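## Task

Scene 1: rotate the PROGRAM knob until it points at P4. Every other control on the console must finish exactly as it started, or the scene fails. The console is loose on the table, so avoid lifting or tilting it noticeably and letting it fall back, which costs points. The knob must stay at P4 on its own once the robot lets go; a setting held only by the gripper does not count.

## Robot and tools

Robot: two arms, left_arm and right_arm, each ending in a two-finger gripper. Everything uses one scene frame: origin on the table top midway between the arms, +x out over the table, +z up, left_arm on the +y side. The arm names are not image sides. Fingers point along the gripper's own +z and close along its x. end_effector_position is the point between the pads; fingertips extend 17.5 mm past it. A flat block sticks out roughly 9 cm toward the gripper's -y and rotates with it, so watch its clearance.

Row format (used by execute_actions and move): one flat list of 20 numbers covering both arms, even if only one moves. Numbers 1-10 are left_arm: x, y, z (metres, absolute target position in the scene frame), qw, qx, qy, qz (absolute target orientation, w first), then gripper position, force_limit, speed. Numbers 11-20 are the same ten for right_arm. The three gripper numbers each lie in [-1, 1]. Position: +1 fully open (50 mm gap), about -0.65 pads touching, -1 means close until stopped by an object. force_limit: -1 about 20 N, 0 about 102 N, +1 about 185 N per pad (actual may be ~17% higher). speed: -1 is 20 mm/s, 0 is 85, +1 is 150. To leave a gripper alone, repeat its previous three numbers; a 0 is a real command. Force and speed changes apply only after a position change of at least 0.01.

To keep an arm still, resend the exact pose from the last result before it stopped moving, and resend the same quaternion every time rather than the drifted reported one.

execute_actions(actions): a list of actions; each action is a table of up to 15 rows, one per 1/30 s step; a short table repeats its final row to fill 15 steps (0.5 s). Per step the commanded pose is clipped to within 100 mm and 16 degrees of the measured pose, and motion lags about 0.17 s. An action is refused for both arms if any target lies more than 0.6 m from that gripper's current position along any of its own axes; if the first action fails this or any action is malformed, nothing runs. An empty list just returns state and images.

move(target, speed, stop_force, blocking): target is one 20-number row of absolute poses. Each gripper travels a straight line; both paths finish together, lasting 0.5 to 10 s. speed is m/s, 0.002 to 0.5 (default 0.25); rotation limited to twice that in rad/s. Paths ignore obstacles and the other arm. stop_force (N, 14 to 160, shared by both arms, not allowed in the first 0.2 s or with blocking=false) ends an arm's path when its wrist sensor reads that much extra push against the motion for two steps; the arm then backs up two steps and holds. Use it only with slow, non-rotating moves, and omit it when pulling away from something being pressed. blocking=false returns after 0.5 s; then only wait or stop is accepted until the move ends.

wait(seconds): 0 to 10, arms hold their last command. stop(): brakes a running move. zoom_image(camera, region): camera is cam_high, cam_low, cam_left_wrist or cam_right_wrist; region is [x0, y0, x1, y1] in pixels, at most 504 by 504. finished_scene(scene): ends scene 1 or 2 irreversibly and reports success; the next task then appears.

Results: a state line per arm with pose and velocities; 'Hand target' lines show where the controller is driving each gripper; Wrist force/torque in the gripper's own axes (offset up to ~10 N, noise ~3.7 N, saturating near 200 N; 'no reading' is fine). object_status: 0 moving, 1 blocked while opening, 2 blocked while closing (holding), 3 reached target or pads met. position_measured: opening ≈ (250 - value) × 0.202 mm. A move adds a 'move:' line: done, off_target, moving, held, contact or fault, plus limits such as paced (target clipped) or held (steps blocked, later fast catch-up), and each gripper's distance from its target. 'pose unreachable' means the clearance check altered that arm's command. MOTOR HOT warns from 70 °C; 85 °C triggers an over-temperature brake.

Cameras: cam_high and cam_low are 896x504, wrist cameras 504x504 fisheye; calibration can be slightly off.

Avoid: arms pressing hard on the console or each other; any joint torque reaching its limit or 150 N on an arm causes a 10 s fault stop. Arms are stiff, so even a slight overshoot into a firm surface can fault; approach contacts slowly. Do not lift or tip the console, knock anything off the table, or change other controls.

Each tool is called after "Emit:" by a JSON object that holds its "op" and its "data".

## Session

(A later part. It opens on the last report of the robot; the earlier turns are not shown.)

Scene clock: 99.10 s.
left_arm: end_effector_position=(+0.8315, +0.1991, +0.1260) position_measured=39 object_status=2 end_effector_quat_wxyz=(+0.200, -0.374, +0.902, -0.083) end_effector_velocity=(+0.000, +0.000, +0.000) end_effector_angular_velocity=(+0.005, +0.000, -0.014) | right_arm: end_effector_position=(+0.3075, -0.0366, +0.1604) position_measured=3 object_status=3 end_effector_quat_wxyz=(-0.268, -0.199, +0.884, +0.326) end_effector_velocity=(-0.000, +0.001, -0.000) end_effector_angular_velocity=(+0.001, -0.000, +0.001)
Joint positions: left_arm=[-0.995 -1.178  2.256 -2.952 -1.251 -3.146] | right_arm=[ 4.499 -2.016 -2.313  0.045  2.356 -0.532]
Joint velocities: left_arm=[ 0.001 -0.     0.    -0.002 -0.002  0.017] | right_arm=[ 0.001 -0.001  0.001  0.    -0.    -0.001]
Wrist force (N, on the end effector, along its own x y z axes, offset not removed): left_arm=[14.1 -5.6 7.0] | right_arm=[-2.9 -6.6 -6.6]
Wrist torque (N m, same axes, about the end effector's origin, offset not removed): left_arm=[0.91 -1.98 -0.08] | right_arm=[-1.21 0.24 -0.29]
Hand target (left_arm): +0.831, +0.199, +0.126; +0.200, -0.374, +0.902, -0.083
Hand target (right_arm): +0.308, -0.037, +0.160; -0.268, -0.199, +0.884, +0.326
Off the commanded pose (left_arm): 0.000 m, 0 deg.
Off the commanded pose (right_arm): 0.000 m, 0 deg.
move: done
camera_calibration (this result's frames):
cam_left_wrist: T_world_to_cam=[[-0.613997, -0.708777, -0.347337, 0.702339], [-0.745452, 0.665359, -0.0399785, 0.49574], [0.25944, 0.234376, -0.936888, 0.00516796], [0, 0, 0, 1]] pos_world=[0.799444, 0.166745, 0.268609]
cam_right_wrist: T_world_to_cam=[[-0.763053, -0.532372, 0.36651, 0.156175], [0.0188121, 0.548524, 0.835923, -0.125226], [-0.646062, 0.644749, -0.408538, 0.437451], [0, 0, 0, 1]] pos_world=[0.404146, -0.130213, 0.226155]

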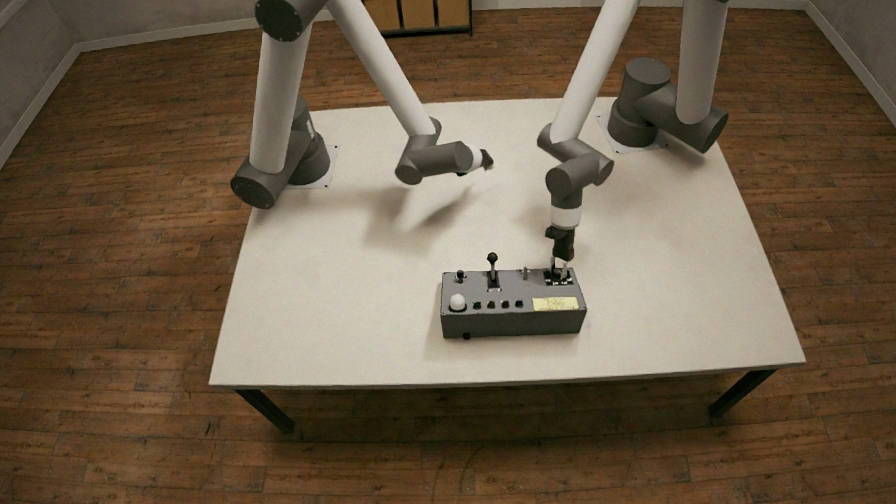

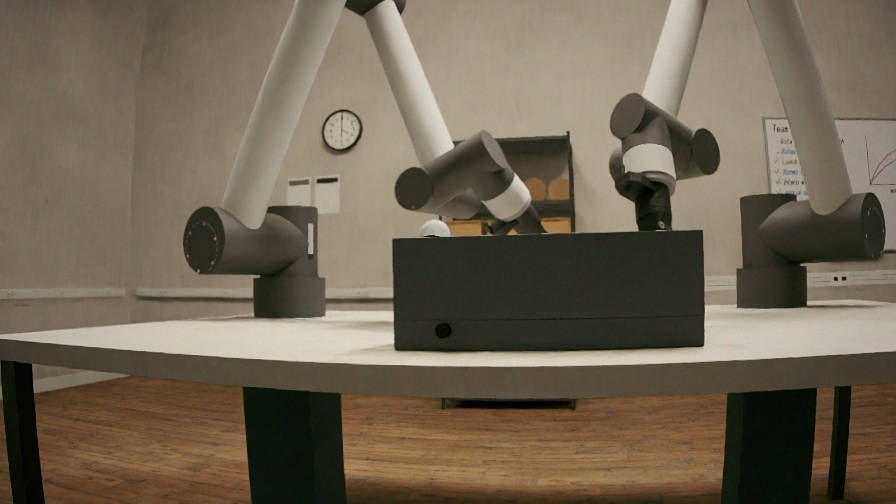

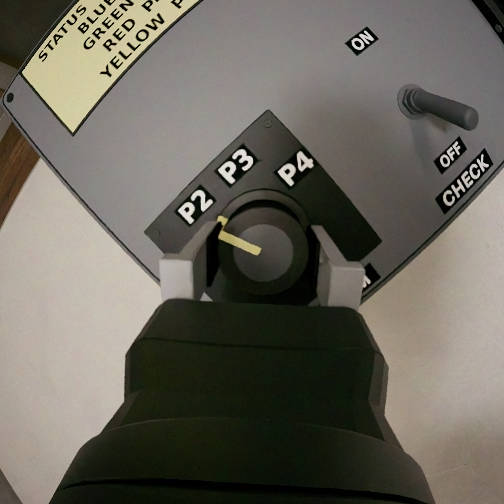

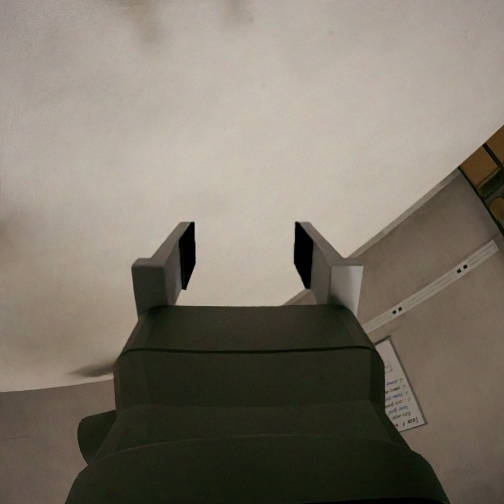

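Emit:
{"op": "move", "data": {"target": [0.8306,0.1987,0.1256,-0.1999,-0.3736,-0.9020,-0.0828,-1,-0.5,-0.5,0.3075,-0.0366,0.1604,-0.268,-0.199,0.884,0.326,1,0,0], "speed": 0.25}}

Scene clock: 106.03 s.
left_arm: end_effector_position=(+0.8306, +0.1987, +0.1256) position_measured=39 object_status=2 end_effector_quat_wxyz=(+0.200, +0.373, +0.902, +0.083) end_effector_velocity=(+0.000, +0.000, -0.000) end_effector_angular_velocity=(+0.006, +0.000, -0.013) | right_arm: end_effector_position=(+0.3075, -0.0366, +0.1604) position_measured=3 object_status=3 end_effector_quat_wxyz=(-0.268, -0.199, +0.884, +0.326) end_effector_velocity=(-0.000, -0.001, -0.001) end_effector_angular_velocity=(-0.002, +0.000, -0.000)
Joint positions: left_arm=[-0.968 -1.175  2.214 -2.92  -1.26  -1.548] | right_arm=[ 4.499 -2.016 -2.313  0.045  2.356 -0.532]
Joint velocities: left_arm=[ 0.001  0.    -0.001  0.    -0.001  0.015] | right_arm=[ 0.    -0.    -0.001 -0.    -0.001  0.   ]
Wrist force (N, on the end effector, along its own x y z axes, offset not removed): left_arm=[-5.4 27.2 -7.6] | right_arm=[-1.7 -9.3 -5.6]
Wrist torque (N m, same axes, about the end effector's origin, offset not removed): left_arm=[1.11 -1.01 -0.02] | right_arm=[-1.82 -0.09 -0.36]
Hand target (left_arm): +0.831, +0.199, +0.126; +0.200, +0.374, +0.902, +0.083
Hand target (right_arm): +0.308, -0.037, +0.160; -0.268, -0.199, +0.884, +0.326
Off the commanded pose (left_arm): 0.000 m, 0 deg.
Off the commanded pose (right_arm): 0.000 m, 0 deg.
move: done
camera_calibration (this result's frames):
cam_left_wrist: T_world_to_cam=[[-0.619033, 0.703334, -0.349456, 0.425227], [0.485385, 0.692429, 0.533801, -0.604462], [0.617414, 0.16082, -0.770024, -0.298507], [0, 0, 0, 1]] pos_world=[0.740928, 0.167476, 0.241402]
cam_right_wrist: T_world_to_cam=[[-0.763053, -0.532372, 0.36651, 0.156175], [0.0188123, 0.548525, 0.835923, -0.125226], [-0.646062, 0.644748, -0.408538, 0.437451], [0, 0, 0, 1]] pos_world=[0.404146, -0.130213, 0.226155]

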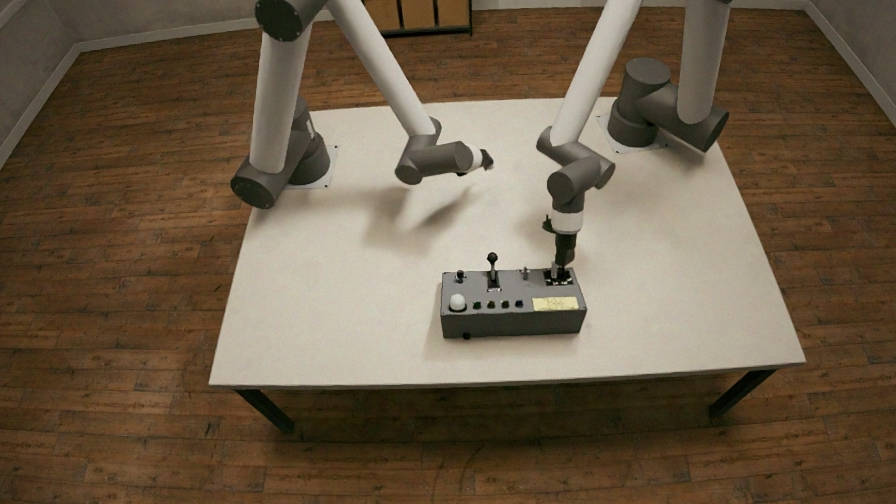

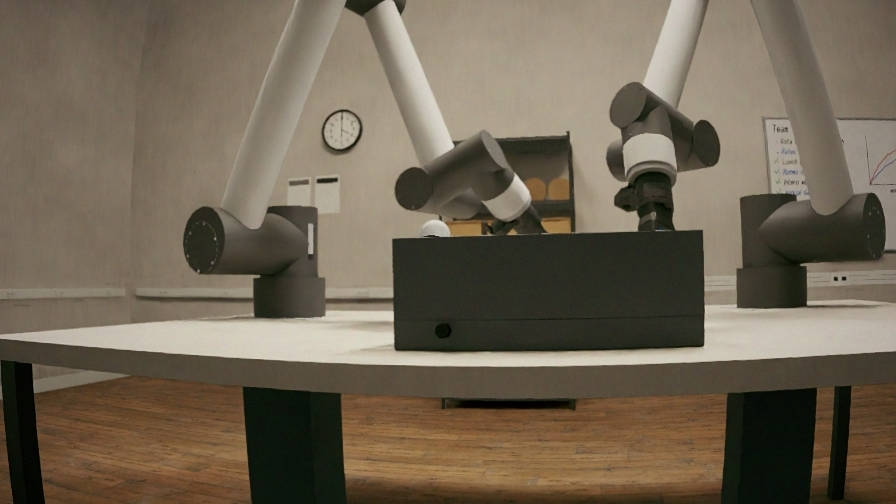

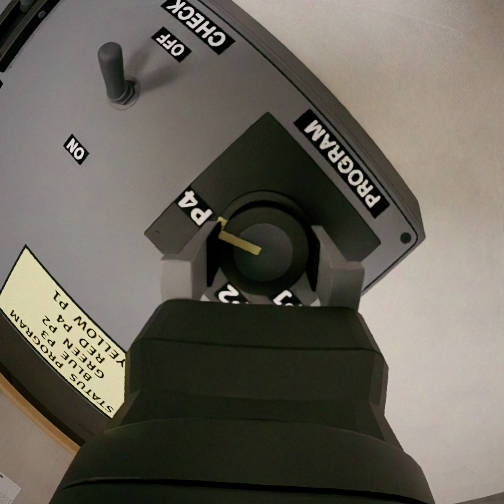

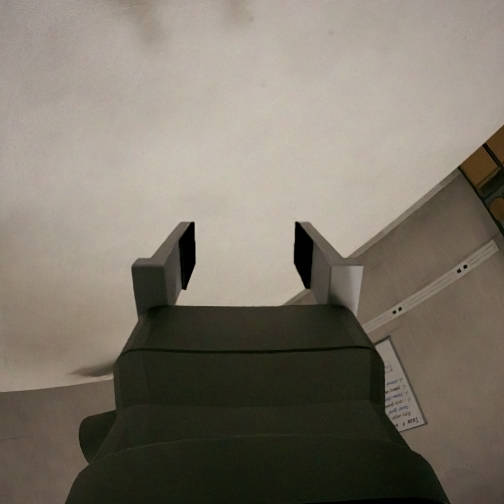

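At P4. Release and retract.

Emit:
{"op": "move", "data": {"target": [0.8306,0.1987,0.1256,-0.1999,-0.3736,-0.9020,-0.0828,1,-0.5,0,0.3075,-0.0366,0.1604,-0.268,-0.199,0.884,0.326,1,0,0]}}

Emit:
{"op": "move", "data": {"target": [0.805,0.1987,0.18,-0.1999,-0.3736,-0.9020,-0.0828,1,-0.5,0,0.3075,-0.0366,0.1604,-0.268,-0.199,0.884,0.326,1,0,0], "speed": 0.12}}

Scene clock: 109.70 s.
left_arm: end_effector_position=(+0.8306, +0.1987, +0.1256) position_measured=3 object_status=3 end_effector_quat_wxyz=(+0.200, +0.374, +0.902, +0.083) end_effector_velocity=(-0.000, -0.001, +0.000) end_effector_angular_velocity=(-0.001, -0.001, -0.001) | right_arm: end_effector_position=(+0.3075, -0.0366, +0.1604) position_measured=3 object_status=3 end_effector_quat_wxyz=(-0.268, -0.199, +0.884, +0.326) end_effector_velocity=(-0.000, +0.002, +0.002) end_effector_angular_velocity=(+0.003, -0.001, +0.001)
Joint positions: left_arm=[-0.968 -1.175  2.214 -2.921 -1.26  -1.546] | right_arm=[ 4.499 -2.016 -2.313  0.045  2.356 -0.532]
Joint velocities: left_arm=[-0.001 -0.    -0.    -0.001 -0.    -0.   ] | right_arm=[ 0.001  0.001  0.002 -0.     0.    -0.   ]
Wrist force (N, on the end effector, along its own x y z axes, offset not removed): left_arm=[5.9 7.3 5.0] | right_arm=[-5.2 -9.4 -1.7]
Wrist torque (N m, same axes, about the end effector's origin, offset not removed): left_arm=[2.05 -0.95 -0.08] | right_arm=[-1.58 0.73 -0.41]
Hand target (left_arm): +0.831, +0.199, +0.126; +0.200, +0.374, +0.902, +0.083
Hand target (right_arm): +0.308, -0.037, +0.160; -0.268, -0.199, +0.884, +0.326
Off the commanded pose (left_arm): 0.000 m, 0 deg.
Off the commanded pose (right_arm): 0.000 m, 0 deg.
move: done
camera_calibration (this result's frames):
cam_left_wrist: T_world_to_cam=[[-0.617933, 0.704529, -0.348995, 0.424005], [0.486538, 0.691339, 0.534163, -0.605185], [0.617607, 0.160278, -0.769982, -0.298606], [0, 0, 0, 1]] pos_world=[0.740874, 0.167524, 0.241322]
cam_right_wrist: T_world_to_cam=[[-0.763053, -0.532372, 0.36651, 0.156175], [0.0188121, 0.548524, 0.835923, -0.125226], [-0.646062, 0.644749, -0.408538, 0.437451], [0, 0, 0, 1]] pos_world=[0.404146, -0.130213, 0.226155]

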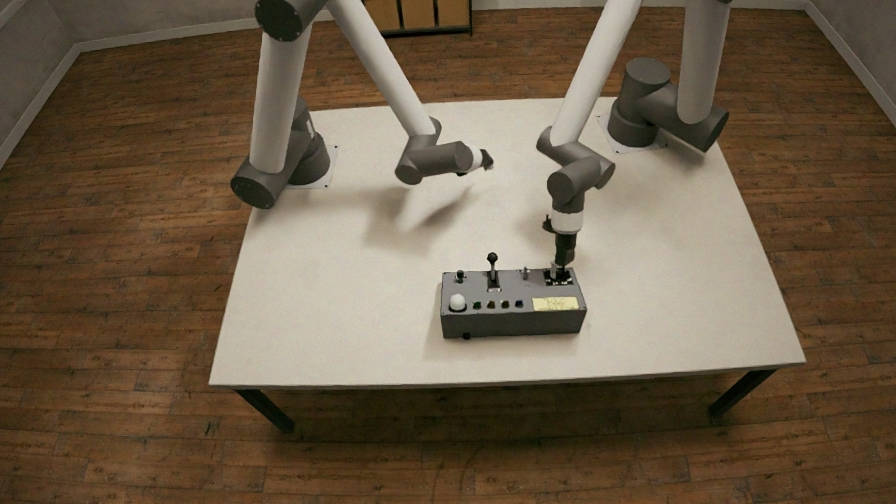

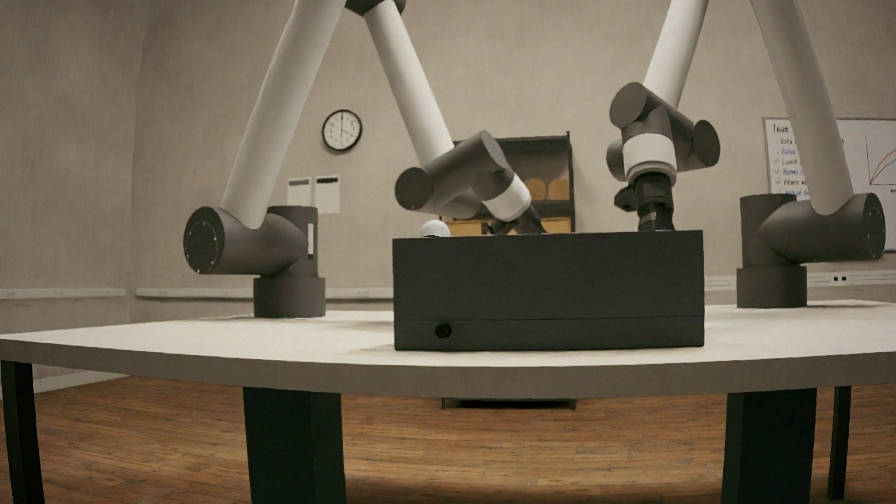

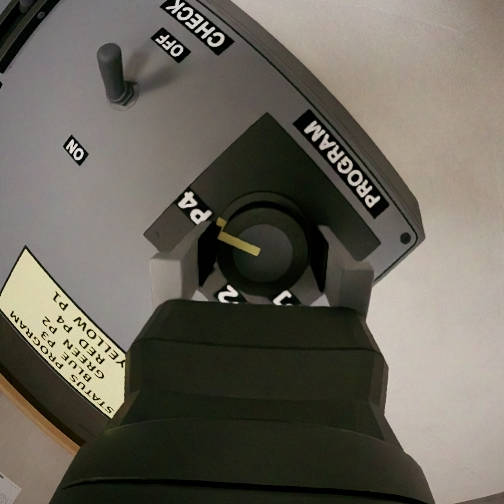

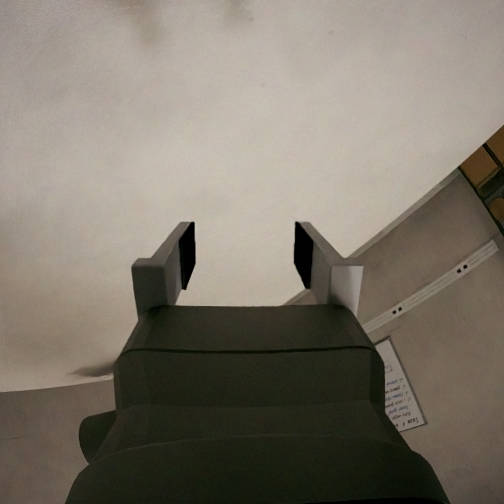

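Scene clock: 110.73 s.
left_arm: end_effector_position=(+0.8051, +0.1987, +0.1797) position_measured=3 object_status=3 end_effector_quat_wxyz=(+0.200, +0.374, +0.902, +0.083) end_effector_velocity=(-0.001, -0.000, +0.003) end_effector_angular_velocity=(+0.000, +0.000, -0.000) | right_arm: end_effector_position=(+0.3075, -0.0366, +0.1604) position_measured=3 object_status=3 end_effector_quat_wxyz=(-0.268, -0.199, +0.884, +0.326) end_effector_velocity=(-0.001, -0.001, -0.001) end_effector_angular_velocity=(-0.001, +0.000, +0.000)
Joint positions: left_arm=[-0.99  -1.26   2.223 -2.838 -1.253 -1.569] | right_arm=[ 4.499 -2.016 -2.313  0.045  2.356 -0.532]
Joint velocities: left_arm=[-0.002 -0.004  0.     0.005  0.001 -0.001] | right_arm=[ 0.001 -0.001 -0.001  0.001  0.     0.   ]
Wrist force (N, on the end effector, along its own x y z axes, offset not removed): left_arm=[2.3 5.6 3.1] | right_arm=[-2.2 -9.7 -4.0]
Wrist torque (N m, same axes, about the end effector's origin, offset not removed): left_arm=[1.53 -0.30 -0.06] | right_arm=[-1.82 0.03 -0.40]
Hand target (left_arm): +0.805, +0.199, +0.180; +0.200, +0.374, +0.902, +0.083
Hand target (right_arm): +0.308, -0.037, +0.160; -0.268, -0.199, +0.884, +0.326
Off the commanded pose (left_arm): 0.000 m, 0 deg.
Off the commanded pose (right_arm): 0.000 m, 0 deg.
move: done
camera_calibration (this result's frames):
cam_left_wrist: T_world_to_cam=[[-0.617921, 0.704513, -0.349049, 0.427116], [0.486506, 0.69136, 0.534165, -0.621678], [0.617645, 0.160258, -0.769956, -0.24127], [0, 0, 0, 1]] pos_world=[0.715393, 0.16756, 0.295396]
cam_right_wrist: T_world_to_cam=[[-0.763053, -0.532372, 0.36651, 0.156175], [0.0188122, 0.548524, 0.835923, -0.125226], [-0.646062, 0.644749, -0.408538, 0.437451], [0, 0, 0, 1]] pos_world=[0.404146, -0.130213, 0.226155]

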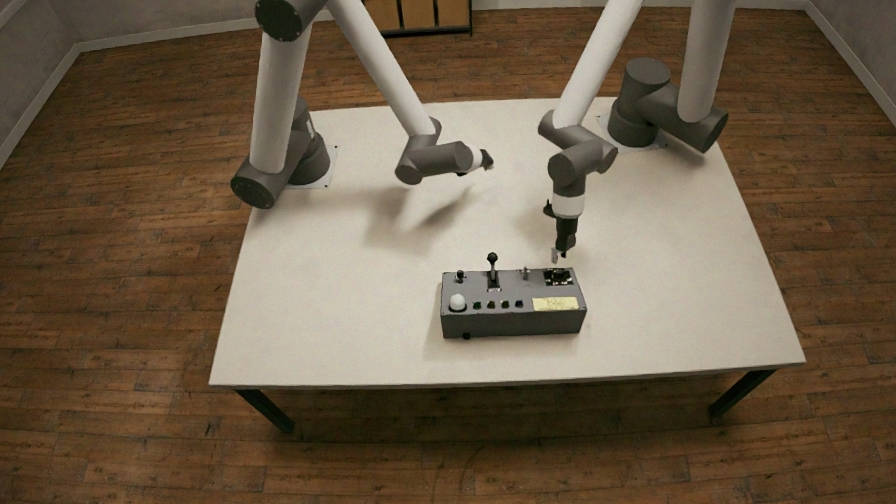

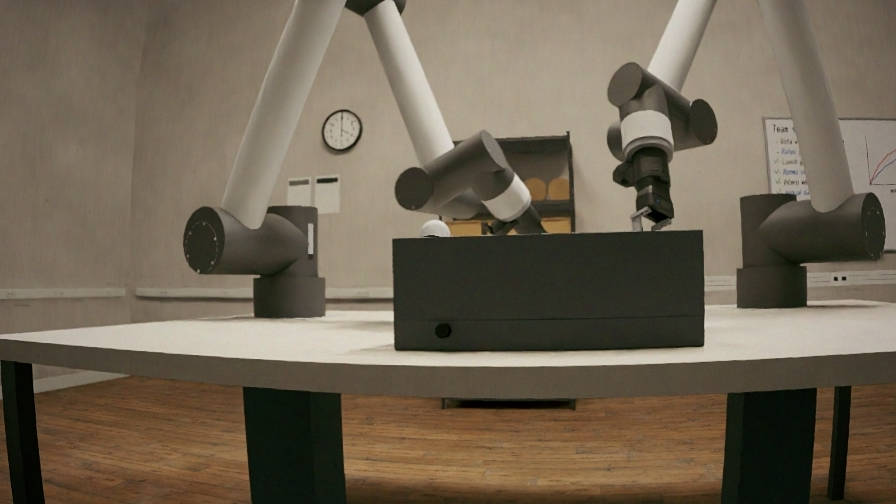

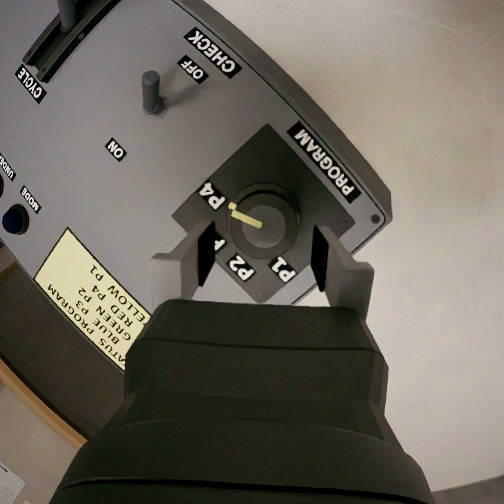

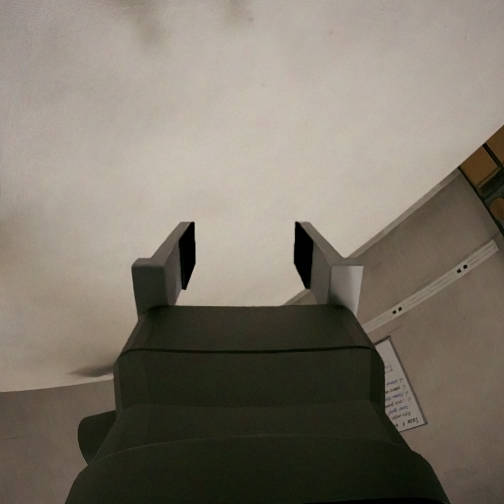

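Emit:
{"op": "finished_scene", "data": {"scene": 1}}

The scene is finished: the task was done.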